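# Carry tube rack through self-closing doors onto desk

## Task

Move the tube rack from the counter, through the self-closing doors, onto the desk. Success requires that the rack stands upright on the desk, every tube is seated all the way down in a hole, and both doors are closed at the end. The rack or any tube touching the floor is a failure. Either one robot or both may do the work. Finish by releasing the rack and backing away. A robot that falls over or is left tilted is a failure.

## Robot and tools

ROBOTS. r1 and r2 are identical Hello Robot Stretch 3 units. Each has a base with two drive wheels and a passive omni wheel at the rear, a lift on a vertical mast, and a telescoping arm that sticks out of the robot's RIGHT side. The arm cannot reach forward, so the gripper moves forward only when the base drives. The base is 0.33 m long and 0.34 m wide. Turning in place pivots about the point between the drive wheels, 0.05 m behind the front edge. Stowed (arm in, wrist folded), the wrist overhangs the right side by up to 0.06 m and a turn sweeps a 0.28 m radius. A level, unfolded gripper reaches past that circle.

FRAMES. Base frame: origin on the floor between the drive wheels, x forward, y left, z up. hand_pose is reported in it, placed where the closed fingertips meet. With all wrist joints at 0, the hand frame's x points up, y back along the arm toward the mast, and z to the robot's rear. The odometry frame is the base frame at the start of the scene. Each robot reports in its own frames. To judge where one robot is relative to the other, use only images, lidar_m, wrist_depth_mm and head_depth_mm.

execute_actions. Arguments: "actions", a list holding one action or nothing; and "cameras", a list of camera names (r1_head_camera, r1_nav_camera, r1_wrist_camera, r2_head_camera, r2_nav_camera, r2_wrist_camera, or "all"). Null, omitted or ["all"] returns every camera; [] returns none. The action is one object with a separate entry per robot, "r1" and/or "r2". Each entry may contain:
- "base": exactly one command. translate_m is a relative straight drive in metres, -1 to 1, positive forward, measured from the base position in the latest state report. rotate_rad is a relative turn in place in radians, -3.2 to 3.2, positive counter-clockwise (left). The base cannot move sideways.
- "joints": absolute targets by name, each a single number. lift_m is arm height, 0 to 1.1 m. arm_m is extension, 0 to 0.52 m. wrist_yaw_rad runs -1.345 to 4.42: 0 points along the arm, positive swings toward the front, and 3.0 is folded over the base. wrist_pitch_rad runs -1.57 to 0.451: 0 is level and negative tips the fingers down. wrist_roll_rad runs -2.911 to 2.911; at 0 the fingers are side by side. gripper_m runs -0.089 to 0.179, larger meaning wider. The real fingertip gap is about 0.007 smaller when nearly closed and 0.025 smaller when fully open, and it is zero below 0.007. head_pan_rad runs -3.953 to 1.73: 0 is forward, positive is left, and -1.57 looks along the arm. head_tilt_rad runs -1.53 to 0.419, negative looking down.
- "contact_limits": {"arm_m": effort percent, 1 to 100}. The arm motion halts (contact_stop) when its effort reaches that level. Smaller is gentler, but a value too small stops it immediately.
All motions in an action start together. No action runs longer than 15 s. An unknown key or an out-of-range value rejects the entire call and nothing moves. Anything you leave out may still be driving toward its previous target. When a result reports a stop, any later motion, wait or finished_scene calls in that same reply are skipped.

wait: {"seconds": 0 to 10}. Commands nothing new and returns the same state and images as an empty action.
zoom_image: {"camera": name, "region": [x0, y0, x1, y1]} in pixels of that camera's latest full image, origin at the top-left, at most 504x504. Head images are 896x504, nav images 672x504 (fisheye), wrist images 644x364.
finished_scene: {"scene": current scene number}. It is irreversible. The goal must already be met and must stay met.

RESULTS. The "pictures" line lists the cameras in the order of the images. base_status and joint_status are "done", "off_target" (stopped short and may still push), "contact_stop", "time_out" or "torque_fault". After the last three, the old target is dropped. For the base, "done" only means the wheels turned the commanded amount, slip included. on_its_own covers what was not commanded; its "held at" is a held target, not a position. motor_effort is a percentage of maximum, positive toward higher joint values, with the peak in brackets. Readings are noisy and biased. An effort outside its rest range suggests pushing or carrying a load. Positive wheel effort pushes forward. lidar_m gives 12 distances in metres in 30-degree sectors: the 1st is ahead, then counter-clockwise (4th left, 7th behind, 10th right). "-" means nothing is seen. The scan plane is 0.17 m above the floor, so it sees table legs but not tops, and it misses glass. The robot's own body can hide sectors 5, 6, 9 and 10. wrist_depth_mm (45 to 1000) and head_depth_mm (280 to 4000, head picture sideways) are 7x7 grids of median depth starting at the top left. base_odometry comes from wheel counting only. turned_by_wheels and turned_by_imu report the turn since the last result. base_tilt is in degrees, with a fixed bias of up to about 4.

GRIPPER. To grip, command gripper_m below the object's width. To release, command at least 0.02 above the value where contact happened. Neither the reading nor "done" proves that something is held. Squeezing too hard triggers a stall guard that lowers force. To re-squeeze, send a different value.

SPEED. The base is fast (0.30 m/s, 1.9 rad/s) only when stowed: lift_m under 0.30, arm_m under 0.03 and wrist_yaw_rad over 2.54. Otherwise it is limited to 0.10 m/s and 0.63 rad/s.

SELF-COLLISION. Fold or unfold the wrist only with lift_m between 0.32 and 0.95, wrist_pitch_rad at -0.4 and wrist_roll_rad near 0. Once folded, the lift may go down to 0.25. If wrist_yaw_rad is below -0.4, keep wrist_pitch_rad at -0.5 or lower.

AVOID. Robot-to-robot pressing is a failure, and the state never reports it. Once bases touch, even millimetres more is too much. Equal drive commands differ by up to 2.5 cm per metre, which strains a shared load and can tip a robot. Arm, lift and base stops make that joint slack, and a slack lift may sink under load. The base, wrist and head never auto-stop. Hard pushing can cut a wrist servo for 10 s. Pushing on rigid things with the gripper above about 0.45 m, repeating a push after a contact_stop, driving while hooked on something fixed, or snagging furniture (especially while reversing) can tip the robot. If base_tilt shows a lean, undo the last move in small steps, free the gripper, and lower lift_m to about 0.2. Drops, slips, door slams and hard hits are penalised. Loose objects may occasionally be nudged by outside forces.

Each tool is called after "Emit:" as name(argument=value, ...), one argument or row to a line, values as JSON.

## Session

Emit:
execute_actions(
  actions=[],
)

Scene clock: 0.00 s.
r1.base_odometry: x=+0.000 y=+0.000 heading=+0.000 (m, m, rad; r1's odometry frame)
r1.turned_by_wheels: +0.000 (rad since the last result)
r1.turned_by_imu: +0.000 (rad since the last result)
r1.base_tilt: forward=-1.6 right=+1.2 (deg)
r1.lidar_m: 2.38 2.49 2.09 2.03 1.08 0.80 0.77 0.80 1.06 1.03 1.08 1.50
r1.head_depth_mm: 1987 2311 2308 2300 2303 2304 2291 / 1981 2329 2315 2304 2299 2311 2288 / 1982 2321 2334 2344 2319 2327 2311 / 1980 2358 2351 2342 2334 2317 2312 / 1979 2382 2361 2363 2364 2332 2342 / 1975 2394 2375 2390 2362 2381 2339 / 1986 2412 2396 2384 2398 2382 2369
r1.base_status: not commanded
r1.joint_positions: lift_m=+0.502 arm_m=+0.003 wrist_yaw_rad=+3.050 wrist_pitch_rad=-0.332 wrist_roll_rad=+0.004 gripper_m=+0.037 head_pan_rad=-0.017 head_tilt_rad=+0.005
r1.joint_status: not commanded
r1.motor_effort: left_wheel=+0 right_wheel=+0 lift_m=+26 arm_m=-1 wrist_yaw_rad=+0 wrist_pitch_rad=+8 wrist_roll_rad=+0 gripper_m=+1 head_pan_rad=+0 head_tilt_rad=+1 (%)
r1.hand_pose: x=+0.0002 y=+0.0857 z=+0.5345 quat_wxyz=(+0.149, +0.703, +0.085, +0.690) (m; r1's base frame)
r1.wrist_depth_mm: - - - - - - - / - - - - - - - / - - - - - - - / - - - - - - - / - - - - - - - / 893 893 - 867 - 856 835 / 756 750 - 732 710 726 705
r2.base_odometry: x=+0.000 y=+0.000 heading=+0.000 (m, m, rad; r2's odometry frame)
r2.turned_by_wheels: +0.000 (rad since the last result)
r2.turned_by_imu: +0.000 (rad since the last result)
r2.base_tilt: forward=-1.2 right=+0.4 (deg)
r2.lidar_m: 1.07 1.07 1.48 1.26 1.25 1.43 1.98 3.06 2.22 1.88 1.89 1.24
r2.head_depth_mm: 1797 1904 1904 1895 1878 1158 1158 / 1793 1841 1829 1837 1830 1133 1120 / 1761 1781 1774 1779 1759 1104 1082 / 1715 1732 1728 1728 1711 1064 1059 / 1669 1682 1666 1675 1661 1040 1028 / 1625 1631 1625 1625 1622 1037 1003 / 1579 1580 1572 1573 1577 1030 976
r2.base_status: not commanded
r2.joint_positions: lift_m=+0.452 arm_m=-0.001 wrist_yaw_rad=+2.985 wrist_pitch_rad=-0.615 wrist_roll_rad=+0.004 gripper_m=+0.037 head_pan_rad=+0.017 head_tilt_rad=+0.009
r2.joint_status: not commanded
r2.motor_effort: left_wheel=+0 right_wheel=+1 lift_m=+20 arm_m=+0 wrist_yaw_rad=+0 wrist_pitch_rad=+6 wrist_roll_rad=+1 gripper_m=-1 head_pan_rad=+0 head_tilt_rad=+1 (%)
r2.hand_pose: x=+0.0093 y=+0.0490 z=+0.4227 quat_wxyz=(+0.267, +0.689, +0.160, +0.654) (m; r2's base frame)
r2.wrist_depth_mm: - - - - - - - / - - - - - - - / 940 947 947 933 950 967 948 / 789 798 786 787 800 802 807 / 684 686 687 690 701 693 694 / 601 602 - 621 623 601 608 / 535 550 - - 526 542 545
pictures: r1_head_camera (sideways: a quarter turn clockwise sets it upright), r1_nav_camera (sideways: a quarter turn counterclockwise sets it upright), r1_wrist_camera, r2_head_camera (sideways: a quarter turn clockwise sets it upright), r2_nav_camera (sideways: a quarter turn counterclockwise sets it upright), r2_wrist_camera
Images, in order (width x height): r1_head_camera 896x504, r1_nav_camera 672x504, r1_wrist_camera 644x364, r2_head_camera 896x504, r2_nav_camera 672x504, r2_wrist_camera 644x364.

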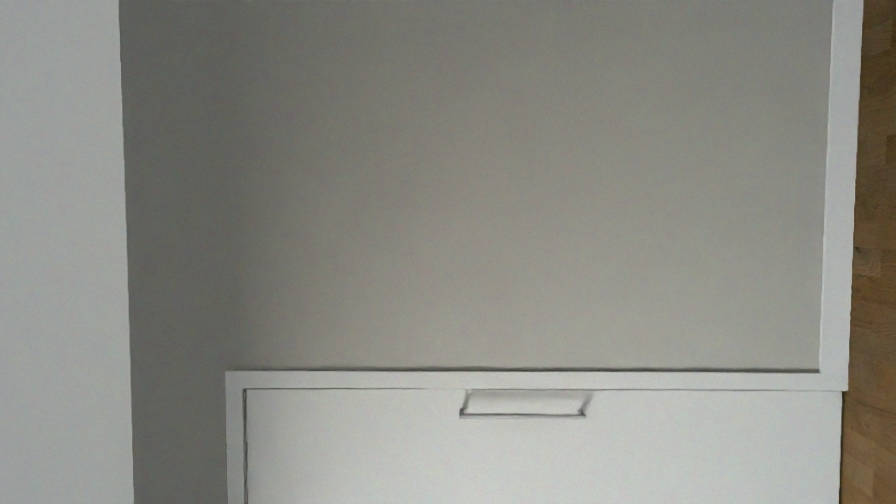

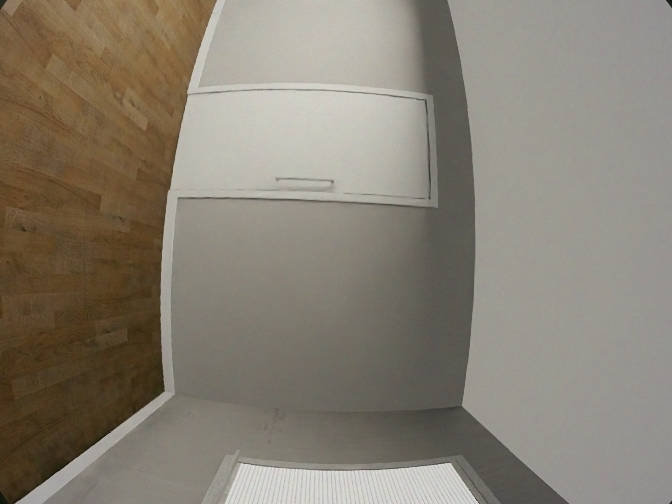

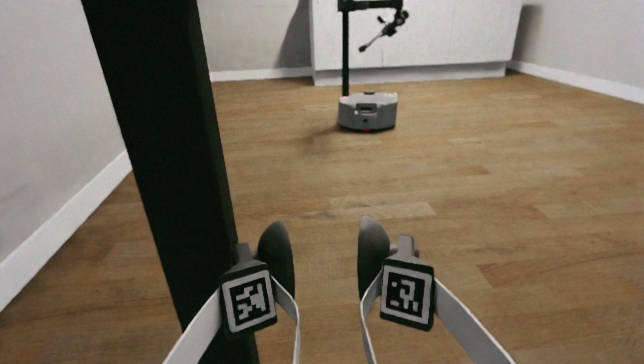

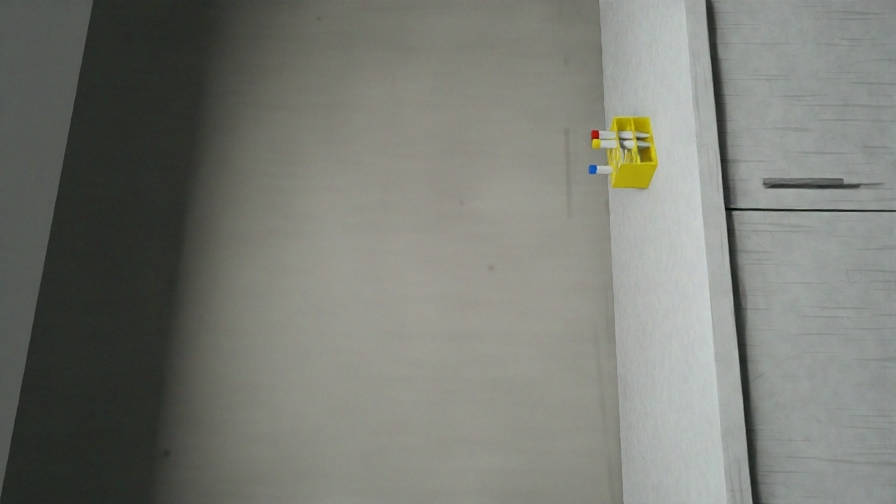

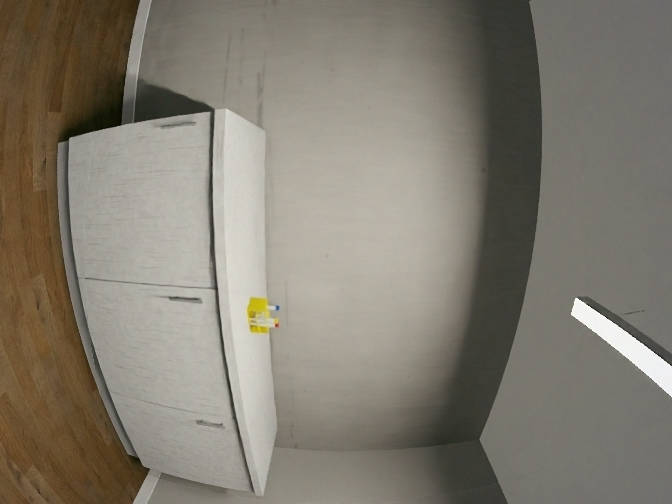

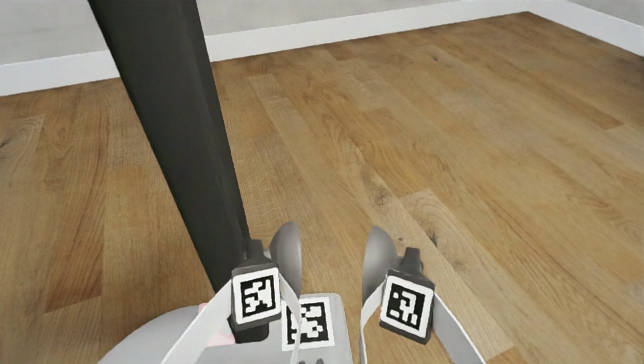

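Emit:
execute_actions(
  actions=[
    {"r1":{"base":{"rotate_rad":0.325},"joints":{"lift_m":0.29,"wrist_pitch_rad":-0.4}},"r2":{"base":{"rotate_rad":-0.63},"joints":{"lift_m":0.29,"wrist_pitch_rad":-0.4}}},
  ],
  cameras=[],
)

Emit:
execute_actions(
  actions=[
    {"r1":{"base":{"translate_m":1.0}},"r2":{"base":{"translate_m":0.91}}},
  ],
  cameras=[],
)

Emit:
execute_actions(
  actions=[
    {"r1":{"base":{"translate_m":0.56},"joints":{"lift_m":0.87,"head_pan_rad":-1.8,"head_tilt_rad":-0.3}},"r2":{"base":{"rotate_rad":2.69},"joints":{"lift_m":0.88,"head_pan_rad":-1.57,"head_tilt_rad":-0.5}}},
  ],
  cameras=[],
)

Emit:
execute_actions(
  actions=[
    {"r1":{"base":{"rotate_rad":1.6},"joints":{"wrist_yaw_rad":-0.33}},"r2":{"joints":{"wrist_yaw_rad":0}}},
  ],
  cameras=[],
)

Emit:
execute_actions(
  actions=[
    {"r1":{"joints":{"wrist_pitch_rad":0,"gripper_m":0.1,"arm_m":0.33}},"r2":{"joints":{"wrist_pitch_rad":-0.15,"gripper_m":0.179,"arm_m":0.15}}},
  ],
  cameras=["r1_wrist_camera","r2_wrist_camera","r2_head_camera"],
)

Scene clock: 3.30 s.
r1.base_odometry: x=+0.000 y=+0.000 heading=+0.325 (m, m, rad; r1's odometry frame)
r1.turned_by_wheels: +0.325 (rad since the last result)
r1.turned_by_imu: +0.322 (rad since the last result)
r1.base_tilt: forward=-1.6 right=+1.2 (deg)
r1.lidar_m: 2.39 2.91 2.08 1.36 0.85 0.77 0.78 0.94 1.03 1.04 1.26 2.37
r1.head_depth_mm: 1993 2250 2240 2254 2242 2243 2233 / 1991 2329 2339 2326 2317 2323 2306 / 1989 2443 2441 2421 2425 2417 2369 / 1984 2500 2545 2555 2536 2528 2447 / 1978 2641 2651 2671 2629 2646 2452 / 1984 2745 2765 2785 2776 2756 2444 / 1992 2865 2903 2918 2881 2884 2431
r1.base_status: done
r1.joint_positions: lift_m=+0.290 arm_m=+0.003 wrist_yaw_rad=+3.050 wrist_pitch_rad=-0.416 wrist_roll_rad=+0.004 gripper_m=+0.037 head_pan_rad=-0.017 head_tilt_rad=+0.005
r1.joint_status: all done
r1.motor_effort: left_wheel=-1(3) right_wheel=+3(7) lift_m=+19(25) arm_m=-1(1) wrist_yaw_rad=+0(0) wrist_pitch_rad=+8(8) wrist_roll_rad=+0(0) gripper_m=+1(0) head_pan_rad=-1(0) head_tilt_rad=+1(1) (%)
r1.hand_pose: x=-0.0007 y=+0.0759 z=+0.3035 quat_wxyz=(+0.178, +0.699, +0.114, +0.683) (m; r1's base frame)
r1.wrist_depth_mm: 743 - - - - - - / 760 - - - - - - / 775 918 - - - - - / 754 811 786 783 777 769 752 / 660 653 667 634 634 622 608 / 549 545 - 534 - 521 513 / 467 483 - - 447 448 443
r2.base_odometry: x=+0.000 y=+0.000 heading=-0.630 (m, m, rad; r2's odometry frame)
r2.turned_by_wheels: -0.630 (rad since the last result)
r2.turned_by_imu: -0.638 (rad since the last result)
r2.base_tilt: forward=-1.1 right=+0.4 (deg)
r2.lidar_m: 1.33 1.08 1.06 1.61 1.27 1.26 1.36 2.00 3.06 2.38 1.90 1.88
r2.head_depth_mm: 1799 1906 1888 1880 1878 1867 1876 / 1803 2049 2047 2043 2027 2021 2018 / 1812 2227 2217 2212 2197 2154 2106 / 1811 2401 2443 2414 2318 1643 1646 / 1812 2339 2353 2365 2152 1440 1437 / 1817 2101 2094 2087 2005 1285 1285 / 1791 1873 1879 1875 1844 1180 1159
r2.base_status: done
r2.joint_positions: lift_m=+0.290 arm_m=-0.001 wrist_yaw_rad=+2.985 wrist_pitch_rad=-0.419 wrist_roll_rad=+0.004 gripper_m=+0.037 head_pan_rad=+0.017 head_tilt_rad=+0.009
r2.joint_status: all done
r2.motor_effort: left_wheel=+1(4) right_wheel=-2(7) lift_m=+13(18) arm_m=+0(0) wrist_yaw_rad=+0(0) wrist_pitch_rad=+8(8) wrist_roll_rad=+0(1) gripper_m=+0(1) head_pan_rad=+0(0) head_tilt_rad=+1(1) (%)
r2.hand_pose: x=+0.0138 y=+0.0775 z=+0.3028 quat_wxyz=(+0.201, +0.702, +0.092, +0.677) (m; r2's base frame)
r2.wrist_depth_mm: - - - - - 902 801 / - - - - - 954 843 / 959 973 - - - - 919 / 740 747 769 764 773 778 787 / 607 609 639 625 635 625 637 / 511 512 - 521 540 529 529 / 458 - - - 442 454 457
pictures: none
No camera images: the call's "cameras" was empty. Leave "cameras" out to get every camera's image.

Scene clock: 8.33 s.
r1.base_odometry: x=+0.948 y=+0.319 heading=+0.325 (m, m, rad; r1's odometry frame)
r1.turned_by_wheels: +0.000 (rad since the last result)
r1.turned_by_imu: +0.006 (rad since the last result)
r1.base_tilt: forward=-1.6 right=+1.2 (deg)
r1.lidar_m: 1.44 1.77 2.25 2.80 1.89 1.71 1.72 1.52 1.37 1.38 1.59 1.44
r1.head_depth_mm: 1348 1341 1336 1338 1341 1331 1328 / 1398 1398 1394 1399 1400 1393 1386 / 1455 1456 1451 1446 1446 1444 1441 / 1518 1522 1513 1514 1506 1507 1506 / 1587 1590 1585 1579 1578 1575 1568 / 1670 1670 1661 1656 1655 1653 1644 / 1752 1732 1726 1720 1720 1715 1712
r1.base_status: done
r1.joint_positions: lift_m=+0.290 arm_m=+0.003 wrist_yaw_rad=+3.050 wrist_pitch_rad=-0.416 wrist_roll_rad=+0.004 gripper_m=+0.037 head_pan_rad=-0.017 head_tilt_rad=+0.005
r1.joint_status: not commanded
r1.motor_effort: left_wheel=-1(3) right_wheel=+2(10) lift_m=+19(20) arm_m=-1(1) wrist_yaw_rad=+0(0) wrist_pitch_rad=+8(8) wrist_roll_rad=+0(0) gripper_m=+0(0) head_pan_rad=+0(0) head_tilt_rad=+2(1) (%)
r1.hand_pose: x=-0.0007 y=+0.0759 z=+0.3034 quat_wxyz=(+0.178, +0.699, +0.114, +0.683) (m; r1's base frame)
r1.wrist_depth_mm: - - - - - - - / - - - - - - - / - - - - - - - / 822 818 797 787 777 759 752 / 656 653 675 639 641 618 614 / 553 544 - 525 - 519 516 / 470 482 - - 448 452 443
r2.base_odometry: x=+0.735 y=-0.536 heading=-0.630 (m, m, rad; r2's odometry frame)
r2.turned_by_wheels: +0.000 (rad since the last result)
r2.turned_by_imu: +0.005 (rad since the last result)
r2.base_tilt: forward=-1.1 right=+0.4 (deg)
r2.lidar_m: 0.62 0.50 0.50 0.55 0.85 1.98 2.15 2.16 2.24 1.46 1.17 1.15
r2.head_depth_mm: 1151 1144 1145 1141 1137 1133 1130 / 1245 1235 1235 1233 1223 1221 1218 / 1350 1351 1338 1337 1330 1301 849 / 1483 1476 1470 1458 1455 1393 739 / 1554 1551 1553 1552 1539 1037 684 / 1384 1378 1378 1384 1381 1032 682 / 1241 1245 1243 1237 1243 1029 681
r2.base_status: done
r2.joint_positions: lift_m=+0.290 arm_m=-0.001 wrist_yaw_rad=+2.985 wrist_pitch_rad=-0.418 wrist_roll_rad=+0.004 gripper_m=+0.037 head_pan_rad=+0.017 head_tilt_rad=+0.009
r2.joint_status: not commanded
r2.motor_effort: left_wheel=+0(8) right_wheel=-1(8) lift_m=+13(13) arm_m=+0(0) wrist_yaw_rad=+1(0) wrist_pitch_rad=+8(9) wrist_roll_rad=+0(1) gripper_m=+0(1) head_pan_rad=+0(1) head_tilt_rad=+1(0) (%)
r2.hand_pose: x=+0.0138 y=+0.0776 z=+0.3029 quat_wxyz=(+0.201, +0.702, +0.092, +0.677) (m; r2's base frame)
r2.wrist_depth_mm: - - 675 571 491 435 391 / - - 726 613 525 463 412 / 965 965 866 727 565 494 433 / 740 744 755 749 678 565 460 / 609 613 639 630 642 605 535 / 511 511 - 525 543 530 529 / 454 - - - 439 454 457
pictures: none
No camera images: the call's "cameras" was empty. Leave "cameras" out to get every camera's image.

Scene clock: 15.07 s.
r1.base_odometry: x=+1.478 y=+0.498 heading=+0.325 (m, m, rad; r1's odometry frame)
r1.turned_by_wheels: +0.000 (rad since the last result)
r1.turned_by_imu: +0.004 (rad since the last result)
r1.base_tilt: forward=-1.6 right=+1.2 (deg)
r1.lidar_m: 0.92 1.13 1.94 2.05 2.47 2.24 2.25 1.72 1.56 1.57 1.01 0.90
r1.head_depth_mm: 1316 1374 1441 1517 1606 1706 1597 / 1332 1399 1476 1535 1639 1741 1602 / 1358 1424 1502 1572 1680 1775 1591 / 1391 1454 1535 1619 1713 1828 1606 / 1412 1484 1570 1651 1759 1852 1606 / 1439 1526 1606 1681 1799 1894 1613 / 1467 1547 1634 1705 1808 1884 1618
r1.base_status: done
r1.joint_positions: lift_m=+0.870 arm_m=+0.003 wrist_yaw_rad=+3.050 wrist_pitch_rad=-0.416 wrist_roll_rad=+0.004 gripper_m=+0.037 head_pan_rad=-1.793 head_tilt_rad=-0.296
r1.joint_status: all done
r1.motor_effort: left_wheel=-1(5) right_wheel=+2(10) lift_m=+32(34) arm_m=-1(1) wrist_yaw_rad=+0(0) wrist_pitch_rad=+8(8) wrist_roll_rad=+0(0) gripper_m=+1(0) head_pan_rad=-6(62) head_tilt_rad=-1(17) (%)
r1.hand_pose: x=-0.0007 y=+0.0759 z=+0.8827 quat_wxyz=(+0.178, +0.699, +0.114, +0.683) (m; r1's base frame)
r1.wrist_depth_mm: - - - - - - - / - - - - - - - / - - - - - - - / - - - - - - - / - - - - - - - / - - - - - - - / - - - - - - -
r2.base_odometry: x=+0.735 y=-0.536 heading=+2.060 (m, m, rad; r2's odometry frame)
r2.turned_by_wheels: +2.690 (rad since the last result)
r2.turned_by_imu: +2.725 (rad since the last result)
r2.base_tilt: forward=-1.1 right=+0.3 (deg)
r2.lidar_m: 1.98 2.24 3.62 1.94 1.38 1.16 1.15 0.59 0.50 0.50 0.57 0.96
r2.head_depth_mm: 901 978 1060 821 596 611 - / 921 1004 1081 823 596 636 716 / 942 1024 1110 776 617 664 745 / 964 1052 1139 777 621 696 775 / 991 1084 1162 828 648 729 822 / 1017 1111 1189 827 674 764 906 / 1044 1142 1236 831 681 804 961
r2.base_status: done
r2.joint_positions: lift_m=+0.880 arm_m=-0.001 wrist_yaw_rad=+2.985 wrist_pitch_rad=-0.418 wrist_roll_rad=+0.004 gripper_m=+0.037 head_pan_rad=-1.563 head_tilt_rad=-0.494
r2.joint_status: all done
r2.motor_effort: left_wheel=-2(7) right_wheel=+2(10) lift_m=+25(28) arm_m=-1(1) wrist_yaw_rad=+0(1) wrist_pitch_rad=+8(8) wrist_roll_rad=+1(1) gripper_m=+0(0) head_pan_rad=-4(44) head_tilt_rad=-3(25) (%)
r2.hand_pose: x=+0.0138 y=+0.0776 z=+0.8923 quat_wxyz=(+0.201, +0.702, +0.092, +0.677) (m; r2's base frame)
r2.wrist_depth_mm: - - - - - - - / - - - - - - - / - - - - - - - / - - - - - - - / - - - - - - - / - - - - - - - / - - - - - - -
pictures: none
No camera images: the call's "cameras" was empty. Leave "cameras" out to get every camera's image.

Scene clock: 18.53 s.
r1.base_odometry: x=+1.478 y=+0.498 heading=+1.925 (m, m, rad; r1's odometry frame)
r1.turned_by_wheels: +1.600 (rad since the last result)
r1.turned_by_imu: +1.582 (rad since the last result)
r1.base_tilt: forward=-1.6 right=+1.2 (deg)
r1.lidar_m: 2.05 2.44 2.24 2.25 1.70 1.56 1.53 1.00 0.90 0.92 1.15 1.94
r1.head_depth_mm: 753 786 826 869 917 974 1028 / 760 796 838 884 935 993 1054 / 788 817 863 910 964 1019 1080 / 798 838 880 931 985 1052 1120 / 817 860 907 956 1013 1080 1154 / 834 879 926 980 1041 1115 1192 / 853 898 949 1007 1066 1146 1229
r1.base_status: done
r1.joint_positions: lift_m=+0.870 arm_m=+0.003 wrist_yaw_rad=-0.328 wrist_pitch_rad=-0.416 wrist_roll_rad=+0.004 gripper_m=+0.037 head_pan_rad=-1.793 head_tilt_rad=-0.296
r1.joint_status: all done
r1.motor_effort: left_wheel=-1(5) right_wheel=+3(7) lift_m=+31(31) arm_m=-1(1) wrist_yaw_rad=-1(2) wrist_pitch_rad=+8(8) wrist_roll_rad=+0(1) gripper_m=+0(0) head_pan_rad=-5(5) head_tilt_rad=-2(1) (%)
r1.hand_pose: x=-0.0939 y=-0.3604 z=+0.8827 quat_wxyz=(+0.657, +0.031, -0.708, -0.258) (m; r1's base frame)
r1.wrist_depth_mm: 610 609 610 596 596 606 591 / 656 656 650 647 650 644 641 / 715 708 697 696 703 708 702 / 784 773 755 760 774 767 762 / 851 848 852 833 829 835 832 / 959 940 933 927 - 927 927 / - - - - - - -
r2.base_odometry: x=+0.735 y=-0.536 heading=+2.060 (m, m, rad; r2's odometry frame)
r2.turned_by_wheels: +0.000 (rad since the last result)
r2.turned_by_imu: -0.001 (rad since the last result)
r2.base_tilt: forward=-1.1 right=+0.4 (deg)
r2.lidar_m: 1.98 2.25 3.63 2.04 1.38 1.16 1.15 0.59 0.50 0.50 0.57 0.97
r2.head_depth_mm: 900 976 1060 823 595 611 - / 920 1002 1083 823 596 636 712 / 941 1025 1108 774 616 644 - / 964 1055 1143 777 621 679 813 / 987 1085 1160 826 649 727 856 / 1011 1110 1191 828 673 762 904 / 1041 1138 1231 830 681 803 961
r2.base_status: not commanded
r2.joint_positions: lift_m=+0.880 arm_m=-0.001 wrist_yaw_rad=+0.002 wrist_pitch_rad=-0.418 wrist_roll_rad=+0.004 gripper_m=+0.037 head_pan_rad=-1.563 head_tilt_rad=-0.494
r2.joint_status: all done
r2.motor_effort: left_wheel=-2(2) right_wheel=+2(3) lift_m=+25(25) arm_m=-1(1) wrist_yaw_rad=-2(3) wrist_pitch_rad=+8(8) wrist_roll_rad=+1(1) gripper_m=+0(0) head_pan_rad=-4(3) head_tilt_rad=-2(2) (%)
r2.hand_pose: x=-0.0210 y=-0.3684 z=+0.8923 quat_wxyz=(+0.691, +0.148, -0.692, -0.147) (m; r2's base frame)
r2.wrist_depth_mm: 594 616 627 480 680 709 660 / 343 342 354 358 365 373 381 / 374 311 284 266 252 255 258 / 429 381 344 307 265 237 221 / 498 427 384 341 308 286 260 / 583 503 442 379 330 311 285 / 735 600 507 442 401 344 314
pictures: none
No camera images: the call's "cameras" was empty. Leave "cameras" out to get every camera's image.

Scene clock: 22.17 s.
r1.base_odometry: x=+1.478 y=+0.498 heading=+1.925 (m, m, rad; r1's odometry frame)
r1.turned_by_wheels: +0.000 (rad since the last result)
r1.turned_by_imu: +0.001 (rad since the last result)
r1.base_tilt: forward=-1.6 right=+1.2 (deg)
r1.lidar_m: 2.05 2.43 2.24 2.26 1.70 1.57 1.53 1.00 0.90 0.92 1.15 1.94
r1.head_depth_mm: 752 787 826 868 918 970 1014 / 760 798 837 884 933 979 - / 785 818 861 908 951 - 1095 / 800 837 878 930 971 - 1120 / 819 858 903 956 999 - 1158 / 833 879 927 980 1040 1111 1189 / 853 899 952 1008 1070 1144 1229
r1.base_status: not commanded
r1.joint_positions: lift_m=+0.870 arm_m=+0.330 wrist_yaw_rad=-0.329 wrist_pitch_rad=-0.022 wrist_roll_rad=+0.004 gripper_m=+0.100 head_pan_rad=-1.793 head_tilt_rad=-0.296
r1.joint_status: all done
r1.motor_effort: left_wheel=-1(2) right_wheel=+3(3) lift_m=+32(32) arm_m=+3(3) wrist_yaw_rad=+0(2) wrist_pitch_rad=+10(11) wrist_roll_rad=+0(1) gripper_m=+0(81) head_pan_rad=-5(5) head_tilt_rad=-2(1) (%)
r1.hand_pose: x=-0.1041 y=-0.7165 z=+0.9788 quat_wxyz=(+0.695, -0.108, -0.700, -0.123) (m; r1's base frame)
r1.wrist_depth_mm: 354 349 348 345 335 336 340 / 361 357 357 354 342 347 347 / 370 365 361 361 346 354 357 / 382 375 375 370 356 363 363 / 386 384 383 378 374 374 373 / 397 397 393 389 383 381 381 / 410 410 406 398 388 398 388
r2.base_odometry: x=+0.735 y=-0.536 heading=+2.060 (m, m, rad; r2's odometry frame)
r2.turned_by_wheels: +0.000 (rad since the last result)
r2.turned_by_imu: -0.001 (rad since the last result)
r2.base_tilt: forward=-1.2 right=+0.4 (deg)
r2.lidar_m: 1.98 2.24 3.61 2.04 1.37 1.16 1.16 0.59 0.50 0.50 0.57 0.97
r2.head_depth_mm: 901 975 1060 821 - - 707 / 923 1001 1080 822 - - 741 / 945 1025 1109 776 - - 771 / 965 1053 1138 776 641 701 809 / 991 1081 1162 826 648 727 853 / 1015 1109 1193 829 674 764 906 / 1041 1150 1231 830 682 803 960
r2.base_status: not commanded
r2.joint_positions: lift_m=+0.880 arm_m=+0.150 wrist_yaw_rad=+0.001 wrist_pitch_rad=-0.171 wrist_roll_rad=+0.004 gripper_m=+0.179 head_pan_rad=-1.563 head_tilt_rad=-0.494
r2.joint_status: all done
r2.motor_effort: left_wheel=-1(2) right_wheel=+2(2) lift_m=+25(25) arm_m=+3(3) wrist_yaw_rad=-1(2) wrist_pitch_rad=+9(8) wrist_roll_rad=+1(0) gripper_m=-1(84) head_pan_rad=-3(4) head_tilt_rad=-2(3) (%)
r2.hand_pose: x=-0.0212 y=-0.5431 z=+0.9510 quat_wxyz=(+0.704, +0.061, -0.705, -0.060) (m; r2's base frame)
r2.wrist_depth_mm: 850 786 726 683 649 607 579 / 909 841 776 687 672 628 606 / 620 645 606 359 666 654 627 / 363 377 374 341 400 422 427 / 259 277 267 273 279 283 290 / 209 202 205 208 211 213 229 / 157 164 167 168 171 171 -
pictures: r1_wrist_camera, r2_head_camera (sideways: a quarter turn clockwise sets it upright), r2_wrist_camera
Images, in order (width x height): r1_wrist_camera 644x364, r2_head_camera 896x504, r2_wrist_camera 644x364.

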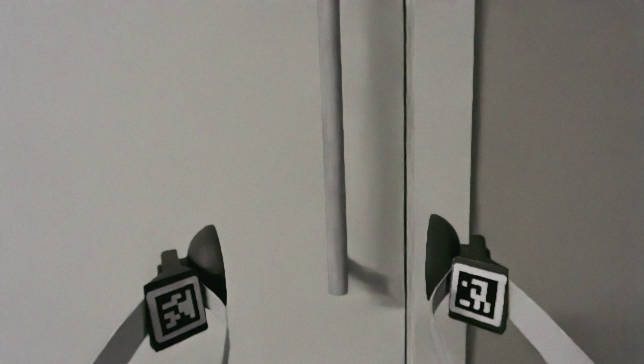

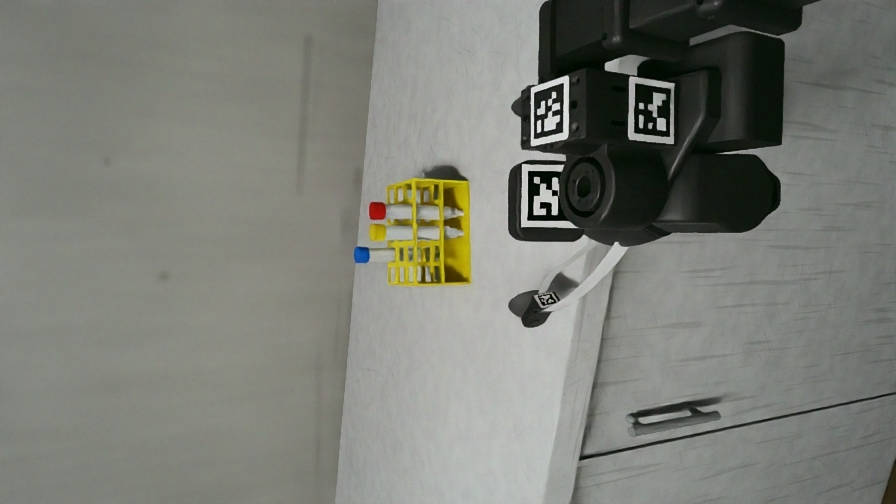

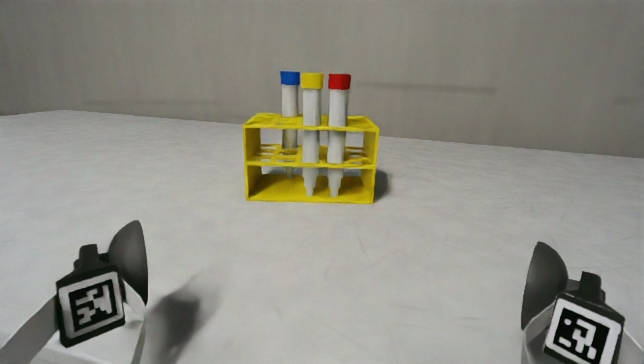

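Emit:
execute_actions(
  actions=[
    {"r1":{"base":{"translate_m":-0.077},"joints":{"gripper_m":0.08,"arm_m":0.497}},"r2":{"base":{"translate_m":0.02},"joints":{"arm_m":0.378,"lift_m":0.876}}},
  ],
  cameras=["r1_wrist_camera","r2_wrist_camera"],
)

Emit:
execute_actions(
  actions=[
    {"r1":{"joints":{"gripper_m":-0.033}},"r2":{"joints":{"gripper_m":0.095}}},
  ],
  cameras=["r1_wrist_camera","r2_wrist_camera"],
)

Scene clock: 25.17 s.
r1.base_odometry: x=+1.505 y=+0.426 heading=+1.925 (m, m, rad; r1's odometry frame)
r1.turned_by_wheels: +0.000 (rad since the last result)
r1.turned_by_imu: +0.001 (rad since the last result)
r1.base_tilt: forward=-1.5 right=+1.2 (deg)
r1.lidar_m: 2.13 2.46 2.26 2.28 1.63 1.49 1.48 0.96 0.88 0.88 1.11 2.01
r1.head_depth_mm: 727 762 800 840 885 938 977 / 741 777 817 860 910 946 - / 747 786 828 872 910 - 1050 / 772 811 853 895 - 1014 1084 / 789 827 871 916 - 1044 1114 / 805 847 896 948 1008 1075 1149 / 823 869 915 971 1033 1103 1187
r1.base_status: done
r1.joint_positions: lift_m=+0.870 arm_m=+0.497 wrist_yaw_rad=-0.329 wrist_pitch_rad=-0.021 wrist_roll_rad=+0.004 gripper_m=+0.080 head_pan_rad=-1.793 head_tilt_rad=-0.296
r1.joint_status: all done
r1.motor_effort: left_wheel=-1(3) right_wheel=+3(4) lift_m=+31(33) arm_m=+3(3) wrist_yaw_rad=-1(1) wrist_pitch_rad=+11(10) wrist_roll_rad=+0(0) gripper_m=+0(70) head_pan_rad=-5(5) head_tilt_rad=-1(1) (%)
r1.hand_pose: x=-0.1041 y=-0.8835 z=+0.9788 quat_wxyz=(+0.695, -0.108, -0.700, -0.123) (m; r1's base frame)
r1.wrist_depth_mm: 178 178 177 114 174 160 160 / 183 181 180 118 178 164 163 / 187 186 185 122 182 168 168 / 192 190 189 123 186 172 172 / 196 195 194 126 191 176 185 / 202 200 199 129 196 180 190 / 206 206 204 136 200 185 194
r2.base_odometry: x=+0.726 y=-0.518 heading=+2.060 (m, m, rad; r2's odometry frame)
r2.turned_by_wheels: +0.000 (rad since the last result)
r2.turned_by_imu: +0.000 (rad since the last result)
r2.base_tilt: forward=-1.2 right=+0.4 (deg)
r2.lidar_m: 1.96 2.21 3.61 2.12 1.40 1.18 1.18 0.59 0.50 0.50 0.58 0.97
r2.head_depth_mm: 906 981 1059 867 - 634 719 / 924 1003 1083 - 587 644 738 / 947 1030 1114 - 597 671 777 / 970 1057 1138 771 623 700 816 / 993 1086 1165 825 650 734 864 / 1020 1120 1194 829 677 768 914 / 1047 1147 1236 831 697 810 969
r2.base_status: done
r2.joint_positions: lift_m=+0.876 arm_m=+0.378 wrist_yaw_rad=+0.001 wrist_pitch_rad=-0.170 wrist_roll_rad=+0.004 gripper_m=+0.179 head_pan_rad=-1.563 head_tilt_rad=-0.494
r2.joint_status: all done
r2.motor_effort: left_wheel=-2(4) right_wheel=+2(10) lift_m=+13(17) arm_m=+3(2) wrist_yaw_rad=-1(1) wrist_pitch_rad=+9(9) wrist_roll_rad=+1(1) gripper_m=-1(0) head_pan_rad=-4(4) head_tilt_rad=-3(2) (%)
r2.hand_pose: x=-0.0212 y=-0.7712 z=+0.9479 quat_wxyz=(+0.704, +0.061, -0.705, -0.060) (m; r2's base frame)
r2.wrist_depth_mm: 595 563 521 492 458 433 410 / 635 590 541 148 99 451 423 / 605 599 560 103 99 468 440 / 356 365 153 108 109 408 442 / 250 122 157 112 108 128 279 / 203 123 149 126 128 125 222 / - 148 147 124 123 123 -
pictures: r1_wrist_camera, r2_wrist_camera
Images, in order (width x height): r1_wrist_camera 644x364, r2_wrist_camera 644x364.

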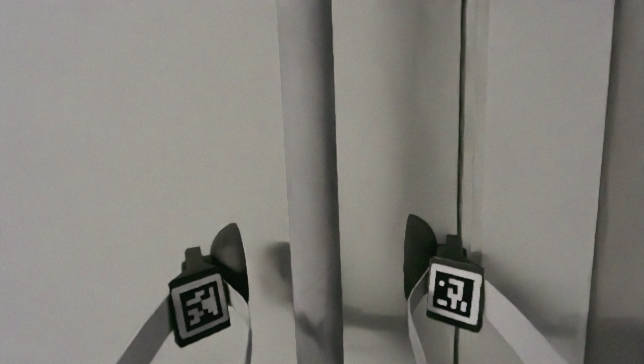

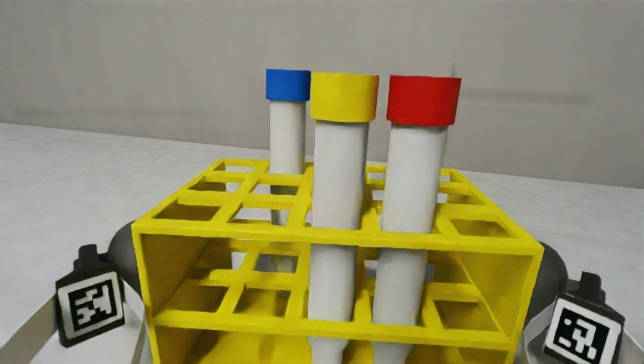

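Scene clock: 26.77 s.
r1.base_odometry: x=+1.505 y=+0.426 heading=+1.925 (m, m, rad; r1's odometry frame)
r1.turned_by_wheels: +0.000 (rad since the last result)
r1.turned_by_imu: +0.001 (rad since the last result)
r1.base_tilt: forward=-1.6 right=+1.2 (deg)
r1.lidar_m: 2.12 2.47 2.26 2.28 1.63 1.49 1.49 0.97 0.88 0.88 1.12 2.01
r1.head_depth_mm: 728 759 798 841 886 935 974 / 740 778 815 861 906 948 - / 746 784 826 870 912 - 1050 / 773 809 852 895 - 1014 1085 / 790 826 869 915 - 1046 1114 / 807 848 893 949 1009 1073 1150 / 823 868 917 974 1035 1110 1187
r1.base_status: not commanded
r1.joint_positions: lift_m=+0.870 arm_m=+0.497 wrist_yaw_rad=-0.320 wrist_pitch_rad=-0.021 wrist_roll_rad=+0.004 gripper_m=-0.032 head_pan_rad=-1.793 head_tilt_rad=-0.296
r1.joint_status: all done
r1.motor_effort: left_wheel=+1(2) right_wheel=-4(4) lift_m=+32(32) arm_m=+1(2) wrist_yaw_rad=-7(8) wrist_pitch_rad=+10(10) wrist_roll_rad=+0(0) gripper_m=-17(92) head_pan_rad=-5(5) head_tilt_rad=-1(1) (%)
r1.hand_pose: x=-0.1019 y=-0.8844 z=+0.9789 quat_wxyz=(+0.696, -0.105, -0.701, -0.120) (m; r1's base frame)
r1.wrist_depth_mm: 180 178 177 114 174 160 158 / 184 183 180 116 177 164 162 / 189 187 185 120 182 168 166 / 193 191 189 124 187 171 171 / 198 197 194 123 191 175 175 / 203 201 200 125 194 179 180 / 209 207 206 134 201 184 193
r2.base_odometry: x=+0.726 y=-0.518 heading=+2.060 (m, m, rad; r2's odometry frame)
r2.turned_by_wheels: +0.000 (rad since the last result)
r2.turned_by_imu: +0.000 (rad since the last result)
r2.base_tilt: forward=-1.2 right=+0.4 (deg)
r2.lidar_m: 1.96 2.23 3.62 2.11 1.40 1.18 1.18 0.59 0.51 0.50 0.58 0.97
r2.head_depth_mm: 903 981 1062 869 - 634 718 / 927 1009 1088 - 587 644 740 / 946 1030 1122 - 596 672 779 / 970 1061 1135 819 622 701 817 / 994 1085 1165 827 649 736 862 / 1020 1114 1197 828 676 769 917 / 1045 1149 1240 830 696 811 972
r2.base_status: not commanded
r2.joint_positions: lift_m=+0.876 arm_m=+0.378 wrist_yaw_rad=+0.001 wrist_pitch_rad=-0.170 wrist_roll_rad=+0.004 gripper_m=+0.096 head_pan_rad=-1.563 head_tilt_rad=-0.494
r2.joint_status: all done
r2.motor_effort: left_wheel=-2(2) right_wheel=+3(3) lift_m=+14(13) arm_m=+3(3) wrist_yaw_rad=+0(1) wrist_pitch_rad=+9(9) wrist_roll_rad=+0(0) gripper_m=-19(93) head_pan_rad=-4(4) head_tilt_rad=-3(3) (%)
r2.hand_pose: x=-0.0213 y=-0.7712 z=+0.9479 quat_wxyz=(+0.704, +0.061, -0.705, -0.060) (m; r2's base frame)
r2.wrist_depth_mm: 598 560 524 491 458 430 410 / 642 588 551 165 458 447 421 / 602 598 565 119 118 465 438 / 355 365 162 129 131 403 444 / 251 253 158 131 128 153 281 / 193 - 153 135 135 132 212 / - 154 157 154 156 149 173
pictures: r1_wrist_camera, r2_wrist_camera
Images, in order (width x height): r1_wrist_camera 644x364, r2_wrist_camera 644x364.

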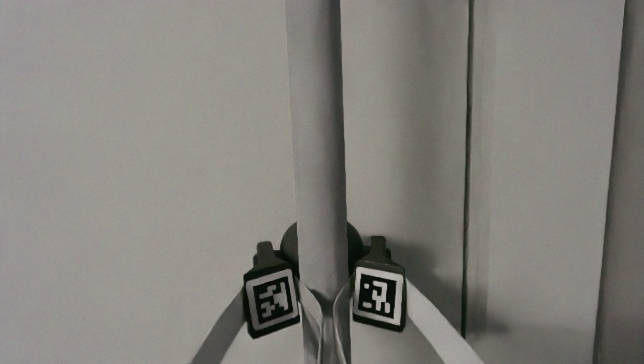

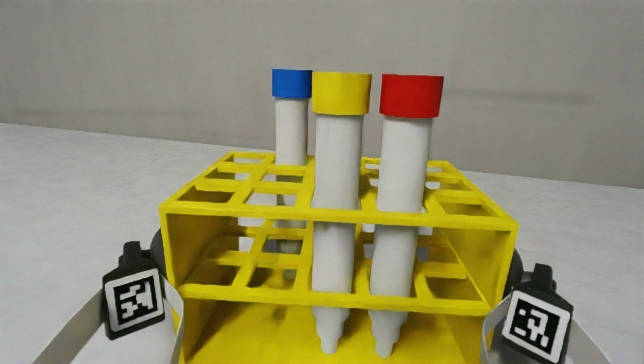

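Emit:
execute_actions(
  actions=[
    {"r1":{"base":{"translate_m":0.05},"joints":{"arm_m":0.395}},"r2":{"joints":{"lift_m":0.92}}},
  ],
  cameras=[],
)

Emit:
execute_actions(
  actions=[
    {"r1":{"base":{"translate_m":0.087},"joints":{"arm_m":0.285}},"r2":{"joints":{"arm_m":0.2}}},
  ],
  cameras=[],
)

Emit:
execute_actions(
  actions=[
    {"r1":{"base":{"translate_m":0.127},"joints":{"arm_m":0.175}},"r2":{"base":{"rotate_rad":1.05},"joints":{"arm_m":0,"wrist_yaw_rad":1.3}}},
  ],
  cameras=["r1_wrist_camera"],
)

Scene clock: 29.10 s.
r1.base_odometry: x=+1.488 y=+0.473 heading=+1.926 (m, m, rad; r1's odometry frame)
r1.turned_by_wheels: +0.001 (rad since the last result)
r1.turned_by_imu: +0.000 (rad since the last result)
r1.base_tilt: forward=-1.6 right=+1.2 (deg)
r1.lidar_m: 2.08 2.45 2.24 2.26 1.68 1.54 1.52 0.98 0.89 0.79 1.08 1.97
r1.head_depth_mm: 742 776 816 857 905 959 1001 / 754 791 831 875 926 969 - / 749 782 823 865 926 - 1066 / 681 716 749 792 - 906 960 / 708 746 785 831 - 960 1009 / 735 775 819 870 927 989 1064 / 761 809 856 909 972 1043 1123
r1.base_status: done
r1.joint_positions: lift_m=+0.870 arm_m=+0.396 wrist_yaw_rad=-0.299 wrist_pitch_rad=-0.021 wrist_roll_rad=+0.004 gripper_m=-0.032 head_pan_rad=-1.793 head_tilt_rad=-0.296
r1.joint_status: all done
r1.on_its_own: right_wheel is at rest, and its effort (-22) is outside its rest range (-18 to +18); wrist_yaw_rad is at rest, and its effort (-23) is outside its rest range (-12 to +12)
r1.motor_effort: left_wheel=+7(14) right_wheel=-22(33) lift_m=+32(32) arm_m=-5(10) wrist_yaw_rad=-23(23) wrist_pitch_rad=+10(11) wrist_roll_rad=+0(0) gripper_m=-18(18) head_pan_rad=-6(6) head_tilt_rad=-1(1) (%)
r1.hand_pose: x=-0.0967 y=-0.7848 z=+0.9789 quat_wxyz=(+0.697, -0.098, -0.702, -0.113) (m; r1's base frame)
r1.wrist_depth_mm: 205 195 184 115 167 257 268 / 212 200 190 119 170 266 275 / 218 206 194 120 175 272 279 / 224 212 200 122 178 279 288 / 231 218 204 124 183 285 293 / 238 224 214 125 186 292 300 / 246 232 217 199 194 302 307
r2.base_odometry: x=+0.726 y=-0.518 heading=+2.060 (m, m, rad; r2's odometry frame)
r2.turned_by_wheels: +0.000 (rad since the last result)
r2.turned_by_imu: +0.000 (rad since the last result)
r2.base_tilt: forward=-1.2 right=+0.4 (deg)
r2.lidar_m: 1.96 2.22 3.60 2.06 1.40 1.18 1.17 0.59 0.50 0.50 0.58 0.98
r2.head_depth_mm: 904 982 1060 - 555 617 707 / 925 1002 1080 741 595 642 739 / 946 1029 1108 709 619 671 776 / 966 1059 1139 783 621 704 818 / 993 1086 1164 826 649 735 862 / 1015 1116 1199 829 677 768 914 / 1046 1150 1240 830 697 812 967
r2.base_status: not commanded
r2.joint_positions: lift_m=+0.920 arm_m=+0.378 wrist_yaw_rad=+0.001 wrist_pitch_rad=-0.177 wrist_roll_rad=+0.004 gripper_m=+0.096 head_pan_rad=-1.563 head_tilt_rad=-0.494
r2.joint_status: all done
r2.motor_effort: left_wheel=-2(2) right_wheel=+3(3) lift_m=+26(24) arm_m=+3(3) wrist_yaw_rad=-1(1) wrist_pitch_rad=+11(12) wrist_roll_rad=+0(0) gripper_m=-18(19) head_pan_rad=-3(3) head_tilt_rad=-1(3) (%)
r2.hand_pose: x=-0.0213 y=-0.7707 z=+0.9894 quat_wxyz=(+0.703, +0.063, -0.705, -0.063) (m; r2's base frame)
r2.wrist_depth_mm: 598 559 515 484 458 430 410 / 628 583 545 166 460 448 424 / 664 609 581 120 120 471 442 / 466 480 167 130 132 488 457 / 331 333 160 131 129 153 368 / 257 - 153 135 134 132 280 / 213 205 158 154 156 148 230
pictures: none
No camera images: the call's "cameras" was empty. Leave "cameras" out to get every camera's image.

Scene clock: 31.67 s.
r1.base_odometry: x=+1.458 y=+0.554 heading=+1.926 (m, m, rad; r1's odometry frame)
r1.turned_by_wheels: +0.000 (rad since the last result)
r1.turned_by_imu: +0.001 (rad since the last result)
r1.base_tilt: forward=-1.6 right=+1.2 (deg)
r1.lidar_m: 1.99 2.41 2.21 2.23 1.77 1.62 1.57 1.02 0.67 0.67 1.07 1.88
r1.head_depth_mm: 766 802 846 892 941 993 1041 / 837 858 862 912 968 995 - / 565 595 629 663 698 - 788 / 590 617 646 673 704 - 840 / 626 660 696 738 782 - 913 / 664 704 745 799 850 915 990 / 710 752 802 860 926 1001 1088
r1.base_status: done
r1.joint_positions: lift_m=+0.870 arm_m=+0.285 wrist_yaw_rad=-0.275 wrist_pitch_rad=-0.022 wrist_roll_rad=+0.004 gripper_m=-0.032 head_pan_rad=-1.793 head_tilt_rad=-0.296
r1.joint_status: all done
r1.on_its_own: wrist_yaw_rad is held at -0.285, not at your -0.330, by its stall guard, which is not easing now
r1.motor_effort: left_wheel=+1(11) right_wheel=-5(29) lift_m=+32(31) arm_m=-5(8) wrist_yaw_rad=-7(23) wrist_pitch_rad=+11(12) wrist_roll_rad=+0(0) gripper_m=-16(18) head_pan_rad=-5(5) head_tilt_rad=-1(1) (%)
r1.hand_pose: x=-0.0909 y=-0.6764 z=+0.9786 quat_wxyz=(+0.698, -0.089, -0.703, -0.105) (m; r1's base frame)
r1.wrist_depth_mm: 257 227 200 114 162 149 384 / 266 234 206 116 166 152 392 / 277 242 212 120 169 158 398 / 287 250 218 126 174 162 408 / 300 259 226 124 176 166 418 / 317 269 238 125 177 170 426 / 331 281 241 134 190 173 436
r2.base_odometry: x=+0.726 y=-0.518 heading=+2.060 (m, m, rad; r2's odometry frame)
r2.turned_by_wheels: +0.000 (rad since the last result)
r2.turned_by_imu: +0.000 (rad since the last result)
r2.base_tilt: forward=-1.2 right=+0.4 (deg)
r2.lidar_m: 1.96 2.22 3.61 1.98 1.40 1.18 1.17 0.59 0.50 0.50 0.58 0.97
r2.head_depth_mm: 903 981 1060 922 - 628 706 / 927 1006 1087 925 - 647 740 / 947 1033 1122 609 - 674 778 / 971 1058 1138 653 621 702 816 / 990 1087 1167 827 648 734 863 / 1018 1115 1198 830 677 769 912 / 1045 1152 1242 830 697 810 976
r2.base_status: not commanded
r2.joint_positions: lift_m=+0.920 arm_m=+0.200 wrist_yaw_rad=+0.001 wrist_pitch_rad=-0.178 wrist_roll_rad=+0.004 gripper_m=+0.096 head_pan_rad=-1.563 head_tilt_rad=-0.494
r2.joint_status: all done
r2.motor_effort: left_wheel=-2(2) right_wheel=+3(3) lift_m=+26(25) arm_m=-3(5) wrist_yaw_rad=-1(1) wrist_pitch_rad=+12(12) wrist_roll_rad=+0(0) gripper_m=-19(19) head_pan_rad=-4(3) head_tilt_rad=-3(3) (%)
r2.hand_pose: x=-0.0213 y=-0.5931 z=+0.9893 quat_wxyz=(+0.703, +0.063, -0.705, -0.063) (m; r2's base frame)
r2.wrist_depth_mm: 797 743 702 649 605 571 543 / 843 785 740 166 606 594 563 / 785 800 742 121 120 624 592 / 465 478 168 130 132 535 549 / 332 337 160 131 129 153 371 / 257 - 153 135 134 132 281 / 213 205 158 154 156 148 230
pictures: none
No camera images: the call's "cameras" was empty. Leave "cameras" out to get every camera's image.

Scene clock: 34.37 s.
r1.base_odometry: x=+1.413 y=+0.673 heading=+1.926 (m, m, rad; r1's odometry frame)
r1.turned_by_wheels: +0.000 (rad since the last result)
r1.turned_by_imu: +0.000 (rad since the last result)
r1.base_tilt: forward=-1.6 right=+1.2 (deg)
r1.lidar_m: 1.89 2.37 2.16 2.18 1.90 1.73 1.65 1.07 0.54 0.57 1.19 1.86
r1.head_depth_mm: 2843 2961 3071 984 989 1051 1088 / 451 477 506 542 2555 2041 - / 467 489 513 539 569 596 - / 507 528 548 581 598 - - / 557 589 624 664 711 789 - / 616 654 701 754 810 878 958 / 688 737 795 863 940 1034 1145
r1.base_status: done
r1.joint_positions: lift_m=+0.870 arm_m=+0.175 wrist_yaw_rad=-0.250 wrist_pitch_rad=-0.023 wrist_roll_rad=+0.004 gripper_m=-0.032 head_pan_rad=-1.793 head_tilt_rad=-0.296
r1.joint_status: all done
r1.on_its_own: wrist_yaw_rad is held at -0.245, not at your -0.330, by its stall guard, which is not easing now
r1.motor_effort: left_wheel=-1(7) right_wheel=+3(20) lift_m=+32(32) arm_m=-5(9) wrist_yaw_rad=+4(28) wrist_pitch_rad=+11(12) wrist_roll_rad=+0(0) gripper_m=-16(19) head_pan_rad=-5(5) head_tilt_rad=-1(1) (%)
r1.hand_pose: x=-0.0847 y=-0.5681 z=+0.9784 quat_wxyz=(+0.699, -0.080, -0.704, -0.097) (m; r1's base frame)
r1.wrist_depth_mm: 412 295 229 114 158 136 495 / 432 311 237 117 161 139 509 / 465 326 245 121 165 142 518 / 492 339 255 185 169 145 537 / 539 355 265 124 172 148 547 / 576 374 288 126 169 151 563 / 623 395 291 134 187 153 576
r2.base_odometry: x=+0.726 y=-0.518 heading=+3.110 (m, m, rad; r2's odometry frame)
r2.turned_by_wheels: +1.050 (rad since the last result)
r2.turned_by_imu: +1.063 (rad since the last result)
r2.base_tilt: forward=-1.2 right=+0.4 (deg)
r2.lidar_m: 3.61 1.85 1.39 1.17 1.17 0.59 0.50 0.50 0.58 0.99 1.96 2.22
r2.head_depth_mm: 1755 1823 1877 924 951 979 - / 1831 2003 2189 1148 1209 1278 - / 1781 1947 2143 2383 2020 1576 - / 1731 1895 2089 2303 2014 1574 1328 / 1685 1829 2007 2220 2015 1586 1326 / 1631 1781 1950 2127 2021 1626 - / 1599 1738 1889 2083 2028 1629 -
r2.base_status: done
r2.joint_positions: lift_m=+0.920 arm_m=+0.000 wrist_yaw_rad=+1.299 wrist_pitch_rad=-0.178 wrist_roll_rad=+0.004 gripper_m=+0.096 head_pan_rad=-1.563 head_tilt_rad=-0.494
r2.joint_status: all done
r2.motor_effort: left_wheel=-2(6) right_wheel=+4(9) lift_m=+26(26) arm_m=-3(4) wrist_yaw_rad=+0(3) wrist_pitch_rad=+12(12) wrist_roll_rad=+1(1) gripper_m=-18(18) head_pan_rad=-4(3) head_tilt_rad=-2(3) (%)
r2.hand_pose: x=+0.2175 y=-0.2118 z=+0.9893 quat_wxyz=(+0.598, +0.477, -0.524, +0.375) (m; r2's base frame)
r2.wrist_depth_mm: - - - - - - - / - - - 166 - - - / - - - 169 120 - - / - - 168 130 140 - - / - - 159 132 129 154 - / - - 153 137 136 132 - / - - 158 154 156 148 -
pictures: r1_wrist_camera
Images, in order (width x height): r1_wrist_camera 644x364.

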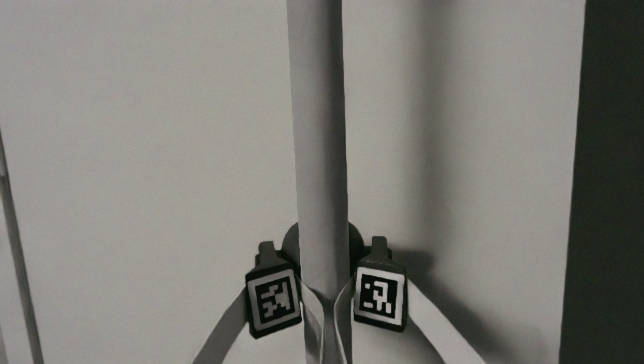

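Emit:
execute_actions(
  actions=[
    {"r1":{"base":{"translate_m":0.14},"joints":{"arm_m":0.115}},"r2":{"base":{"translate_m":0.27},"joints":{"lift_m":0.6,"wrist_yaw_rad":2.6,"head_pan_rad":0,"head_tilt_rad":-0.9}}},
  ],
  cameras=[],
)

Emit:
execute_actions(
  actions=[
    {"r1":{"base":{"translate_m":0.13},"joints":{"arm_m":0.075,"wrist_yaw_rad":-0.33}},"r2":{"base":{"translate_m":0.27},"joints":{"lift_m":0.29}}},
  ],
  cameras=["r1_wrist_camera","r2_nav_camera"],
)

Scene clock: 38.43 s.
r1.base_odometry: x=+1.365 y=+0.805 heading=+1.926 (m, m, rad; r1's odometry frame)
r1.turned_by_wheels: +0.000 (rad since the last result)
r1.turned_by_imu: -0.005 (rad since the last result)
r1.base_tilt: forward=-1.6 right=+1.2 (deg)
r1.lidar_m: 1.48 2.31 2.12 2.12 2.04 1.86 1.76 1.13 0.47 0.54 1.29 1.51
r1.head_depth_mm: 378 401 431 3231 2521 1956 1654 / 396 411 429 449 472 500 - / 439 453 478 506 532 555 - / 493 518 547 579 616 639 - / 561 596 634 678 727 794 892 / 654 700 754 818 889 976 1081 / 780 848 927 1025 1142 1263 1376
r1.base_status: done
r1.joint_positions: lift_m=+0.870 arm_m=+0.115 wrist_yaw_rad=-0.311 wrist_pitch_rad=-0.023 wrist_roll_rad=+0.004 gripper_m=-0.032 head_pan_rad=-1.793 head_tilt_rad=-0.297
r1.joint_status: all done
r1.on_its_own: wrist_yaw_rad is held at -0.307, not at your -0.330, by its stall guard, which is not easing now
r1.motor_effort: left_wheel=-1(8) right_wheel=+4(24) lift_m=+32(32) arm_m=+1(11) wrist_yaw_rad=+3(34) wrist_pitch_rad=+11(11) wrist_roll_rad=-1(0) gripper_m=-17(20) head_pan_rad=-5(5) head_tilt_rad=-1(1) (%)
r1.hand_pose: x=-0.0998 y=-0.5031 z=+0.9784 quat_wxyz=(+0.696, -0.101, -0.701, -0.118) (m; r1's base frame)
r1.wrist_depth_mm: 594 361 252 115 158 133 120 / 647 377 259 119 161 135 124 / 675 397 271 122 165 138 126 / 683 426 281 124 170 141 129 / 716 446 294 125 172 144 146 / 740 482 323 126 167 147 682 / 760 513 326 133 188 148 706
r2.base_odometry: x=+0.456 y=-0.510 heading=+3.110 (m, m, rad; r2's odometry frame)
r2.turned_by_wheels: +0.000 (rad since the last result)
r2.turned_by_imu: +0.001 (rad since the last result)
r2.base_tilt: forward=-1.2 right=+0.4 (deg)
r2.lidar_m: 3.35 1.47 1.48 1.26 1.26 0.89 0.77 0.76 0.88 1.89 1.89 2.14
r2.head_depth_mm: 2914 2501 2001 1657 1427 1248 1106 / 3204 2514 1999 1663 1421 1248 1108 / 3165 2513 2016 1672 1433 1249 1113 / 3096 2530 2026 1671 1432 1254 565 / 3034 2537 2024 1676 1432 1253 512 / 3018 2553 2034 1685 1441 1253 1116 / 2915 2461 1773 1681 1442 1256 1115
r2.base_status: done
r2.joint_positions: lift_m=+0.600 arm_m=+0.000 wrist_yaw_rad=+2.598 wrist_pitch_rad=-0.178 wrist_roll_rad=+0.004 gripper_m=+0.096 head_pan_rad=-0.007 head_tilt_rad=-0.889
r2.joint_status: all done
r2.motor_effort: left_wheel=-2(2) right_wheel=+3(10) lift_m=+14(27) arm_m=-3(3) wrist_yaw_rad=+1(2) wrist_pitch_rad=+12(12) wrist_roll_rad=+1(1) gripper_m=-19(19) head_pan_rad=+4(45) head_tilt_rad=-4(26) (%)
r2.hand_pose: x=+0.1070 y=+0.0670 z=+0.6700 quat_wxyz=(+0.250, +0.696, -0.129, +0.660) (m; r2's base frame)
r2.wrist_depth_mm: 960 - - - - - - / - - - 166 - - - / - - - 170 121 - - / - - 167 130 140 - - / - - 160 132 130 154 - / - - 153 137 136 132 - / 980 897 159 155 156 149 -
pictures: none
No camera images: the call's "cameras" was empty. Leave "cameras" out to get every camera's image.

Scene clock: 42.87 s.
r1.base_odometry: x=+1.320 y=+0.926 heading=+1.925 (m, m, rad; r1's odometry frame)
r1.turned_by_wheels: +0.000 (rad since the last result)
r1.turned_by_imu: +0.012 (rad since the last result)
r1.base_tilt: forward=-1.6 right=+1.2 (deg)
r1.lidar_m: 1.12 2.25 2.06 2.08 2.16 1.99 1.81 1.18 0.42 0.53 1.37 1.13
r1.head_depth_mm: 336 347 363 381 402 427 455 / 381 392 406 428 447 468 487 / 439 449 444 471 493 468 543 / 519 547 578 614 653 712 - / 635 677 726 782 848 924 1077 / 816 891 976 1084 1211 1304 1404 / 1011 1069 1127 1201 1281 1370 1463
r1.base_status: done
r1.joint_positions: lift_m=+0.870 arm_m=+0.075 wrist_yaw_rad=-0.345 wrist_pitch_rad=-0.023 wrist_roll_rad=+0.004 gripper_m=-0.032 head_pan_rad=-1.793 head_tilt_rad=-0.297
r1.joint_status: all done
r1.motor_effort: left_wheel=-3(7) right_wheel=+9(18) lift_m=+31(32) arm_m=-1(13) wrist_yaw_rad=+11(38) wrist_pitch_rad=+10(11) wrist_roll_rad=+0(0) gripper_m=-18(21) head_pan_rad=-5(5) head_tilt_rad=-1(1) (%)
r1.hand_pose: x=-0.1079 y=-0.4605 z=+0.9785 quat_wxyz=(+0.694, -0.113, -0.699, -0.129) (m; r1's base frame)
r1.wrist_depth_mm: 725 533 297 117 158 129 108 / 738 571 312 119 162 131 110 / 760 622 326 120 167 134 112 / 784 673 342 123 170 136 116 / 802 750 360 125 174 139 118 / 802 790 411 126 166 141 122 / 831 814 428 217 189 142 125
r2.base_odometry: x=+0.186 y=-0.501 heading=+3.110 (m, m, rad; r2's odometry frame)
r2.turned_by_wheels: +0.000 (rad since the last result)
r2.turned_by_imu: +0.001 (rad since the last result)
r2.base_tilt: forward=-1.2 right=+0.4 (deg)
r2.lidar_m: 3.08 1.11 1.31 1.33 1.33 1.19 1.02 1.03 1.18 1.81 1.80 2.05
r2.head_depth_mm: 2875 2501 1992 1661 1422 1243 1104 / 3076 2509 1989 1663 1430 1243 1112 / 2993 2517 2004 1668 1426 1249 1109 / 2919 2534 2009 1672 1424 1249 1109 / 2869 2533 2027 1672 1433 1255 1096 / 2776 2553 2031 1644 1437 1255 1117 / 2715 2550 1913 1554 1441 1256 1118
r2.base_status: done
r2.joint_positions: lift_m=+0.290 arm_m=+0.000 wrist_yaw_rad=+2.598 wrist_pitch_rad=-0.178 wrist_roll_rad=+0.004 gripper_m=+0.096 head_pan_rad=-0.007 head_tilt_rad=-0.890
r2.joint_status: all done
r2.motor_effort: left_wheel=-2(7) right_wheel=+2(11) lift_m=+14(15) arm_m=-3(3) wrist_yaw_rad=+2(1) wrist_pitch_rad=+12(12) wrist_roll_rad=+1(0) gripper_m=-19(19) head_pan_rad=+4(3) head_tilt_rad=-4(5) (%)
r2.hand_pose: x=+0.1069 y=+0.0670 z=+0.3599 quat_wxyz=(+0.250, +0.696, -0.129, +0.660) (m; r2's base frame)
r2.wrist_depth_mm: - - - - - - - / - - - 166 - - - / - - - 169 120 - - / - - 167 130 140 - - / 870 880 159 131 129 154 - / 672 - 153 136 136 132 743 / 557 546 158 155 156 148 611
pictures: r1_wrist_camera, r2_nav_camera (sideways: a quarter turn counterclockwise sets it upright)
Images, in order (width x height): r1_wrist_camera 644x364, r2_nav_camera 672x504.

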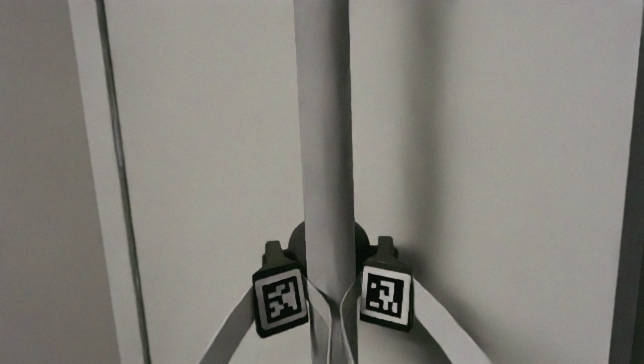

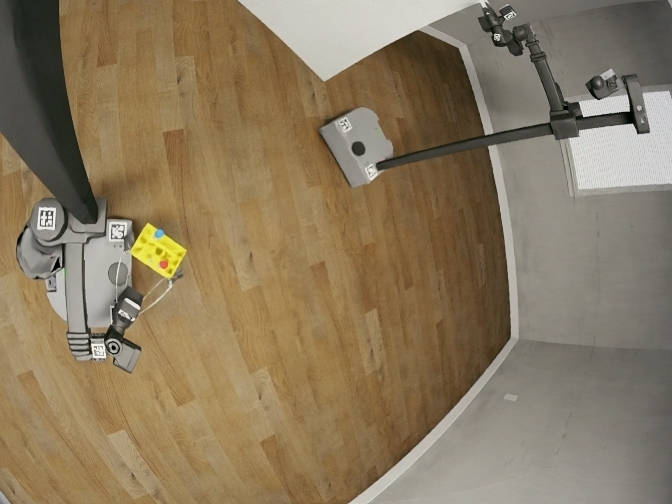

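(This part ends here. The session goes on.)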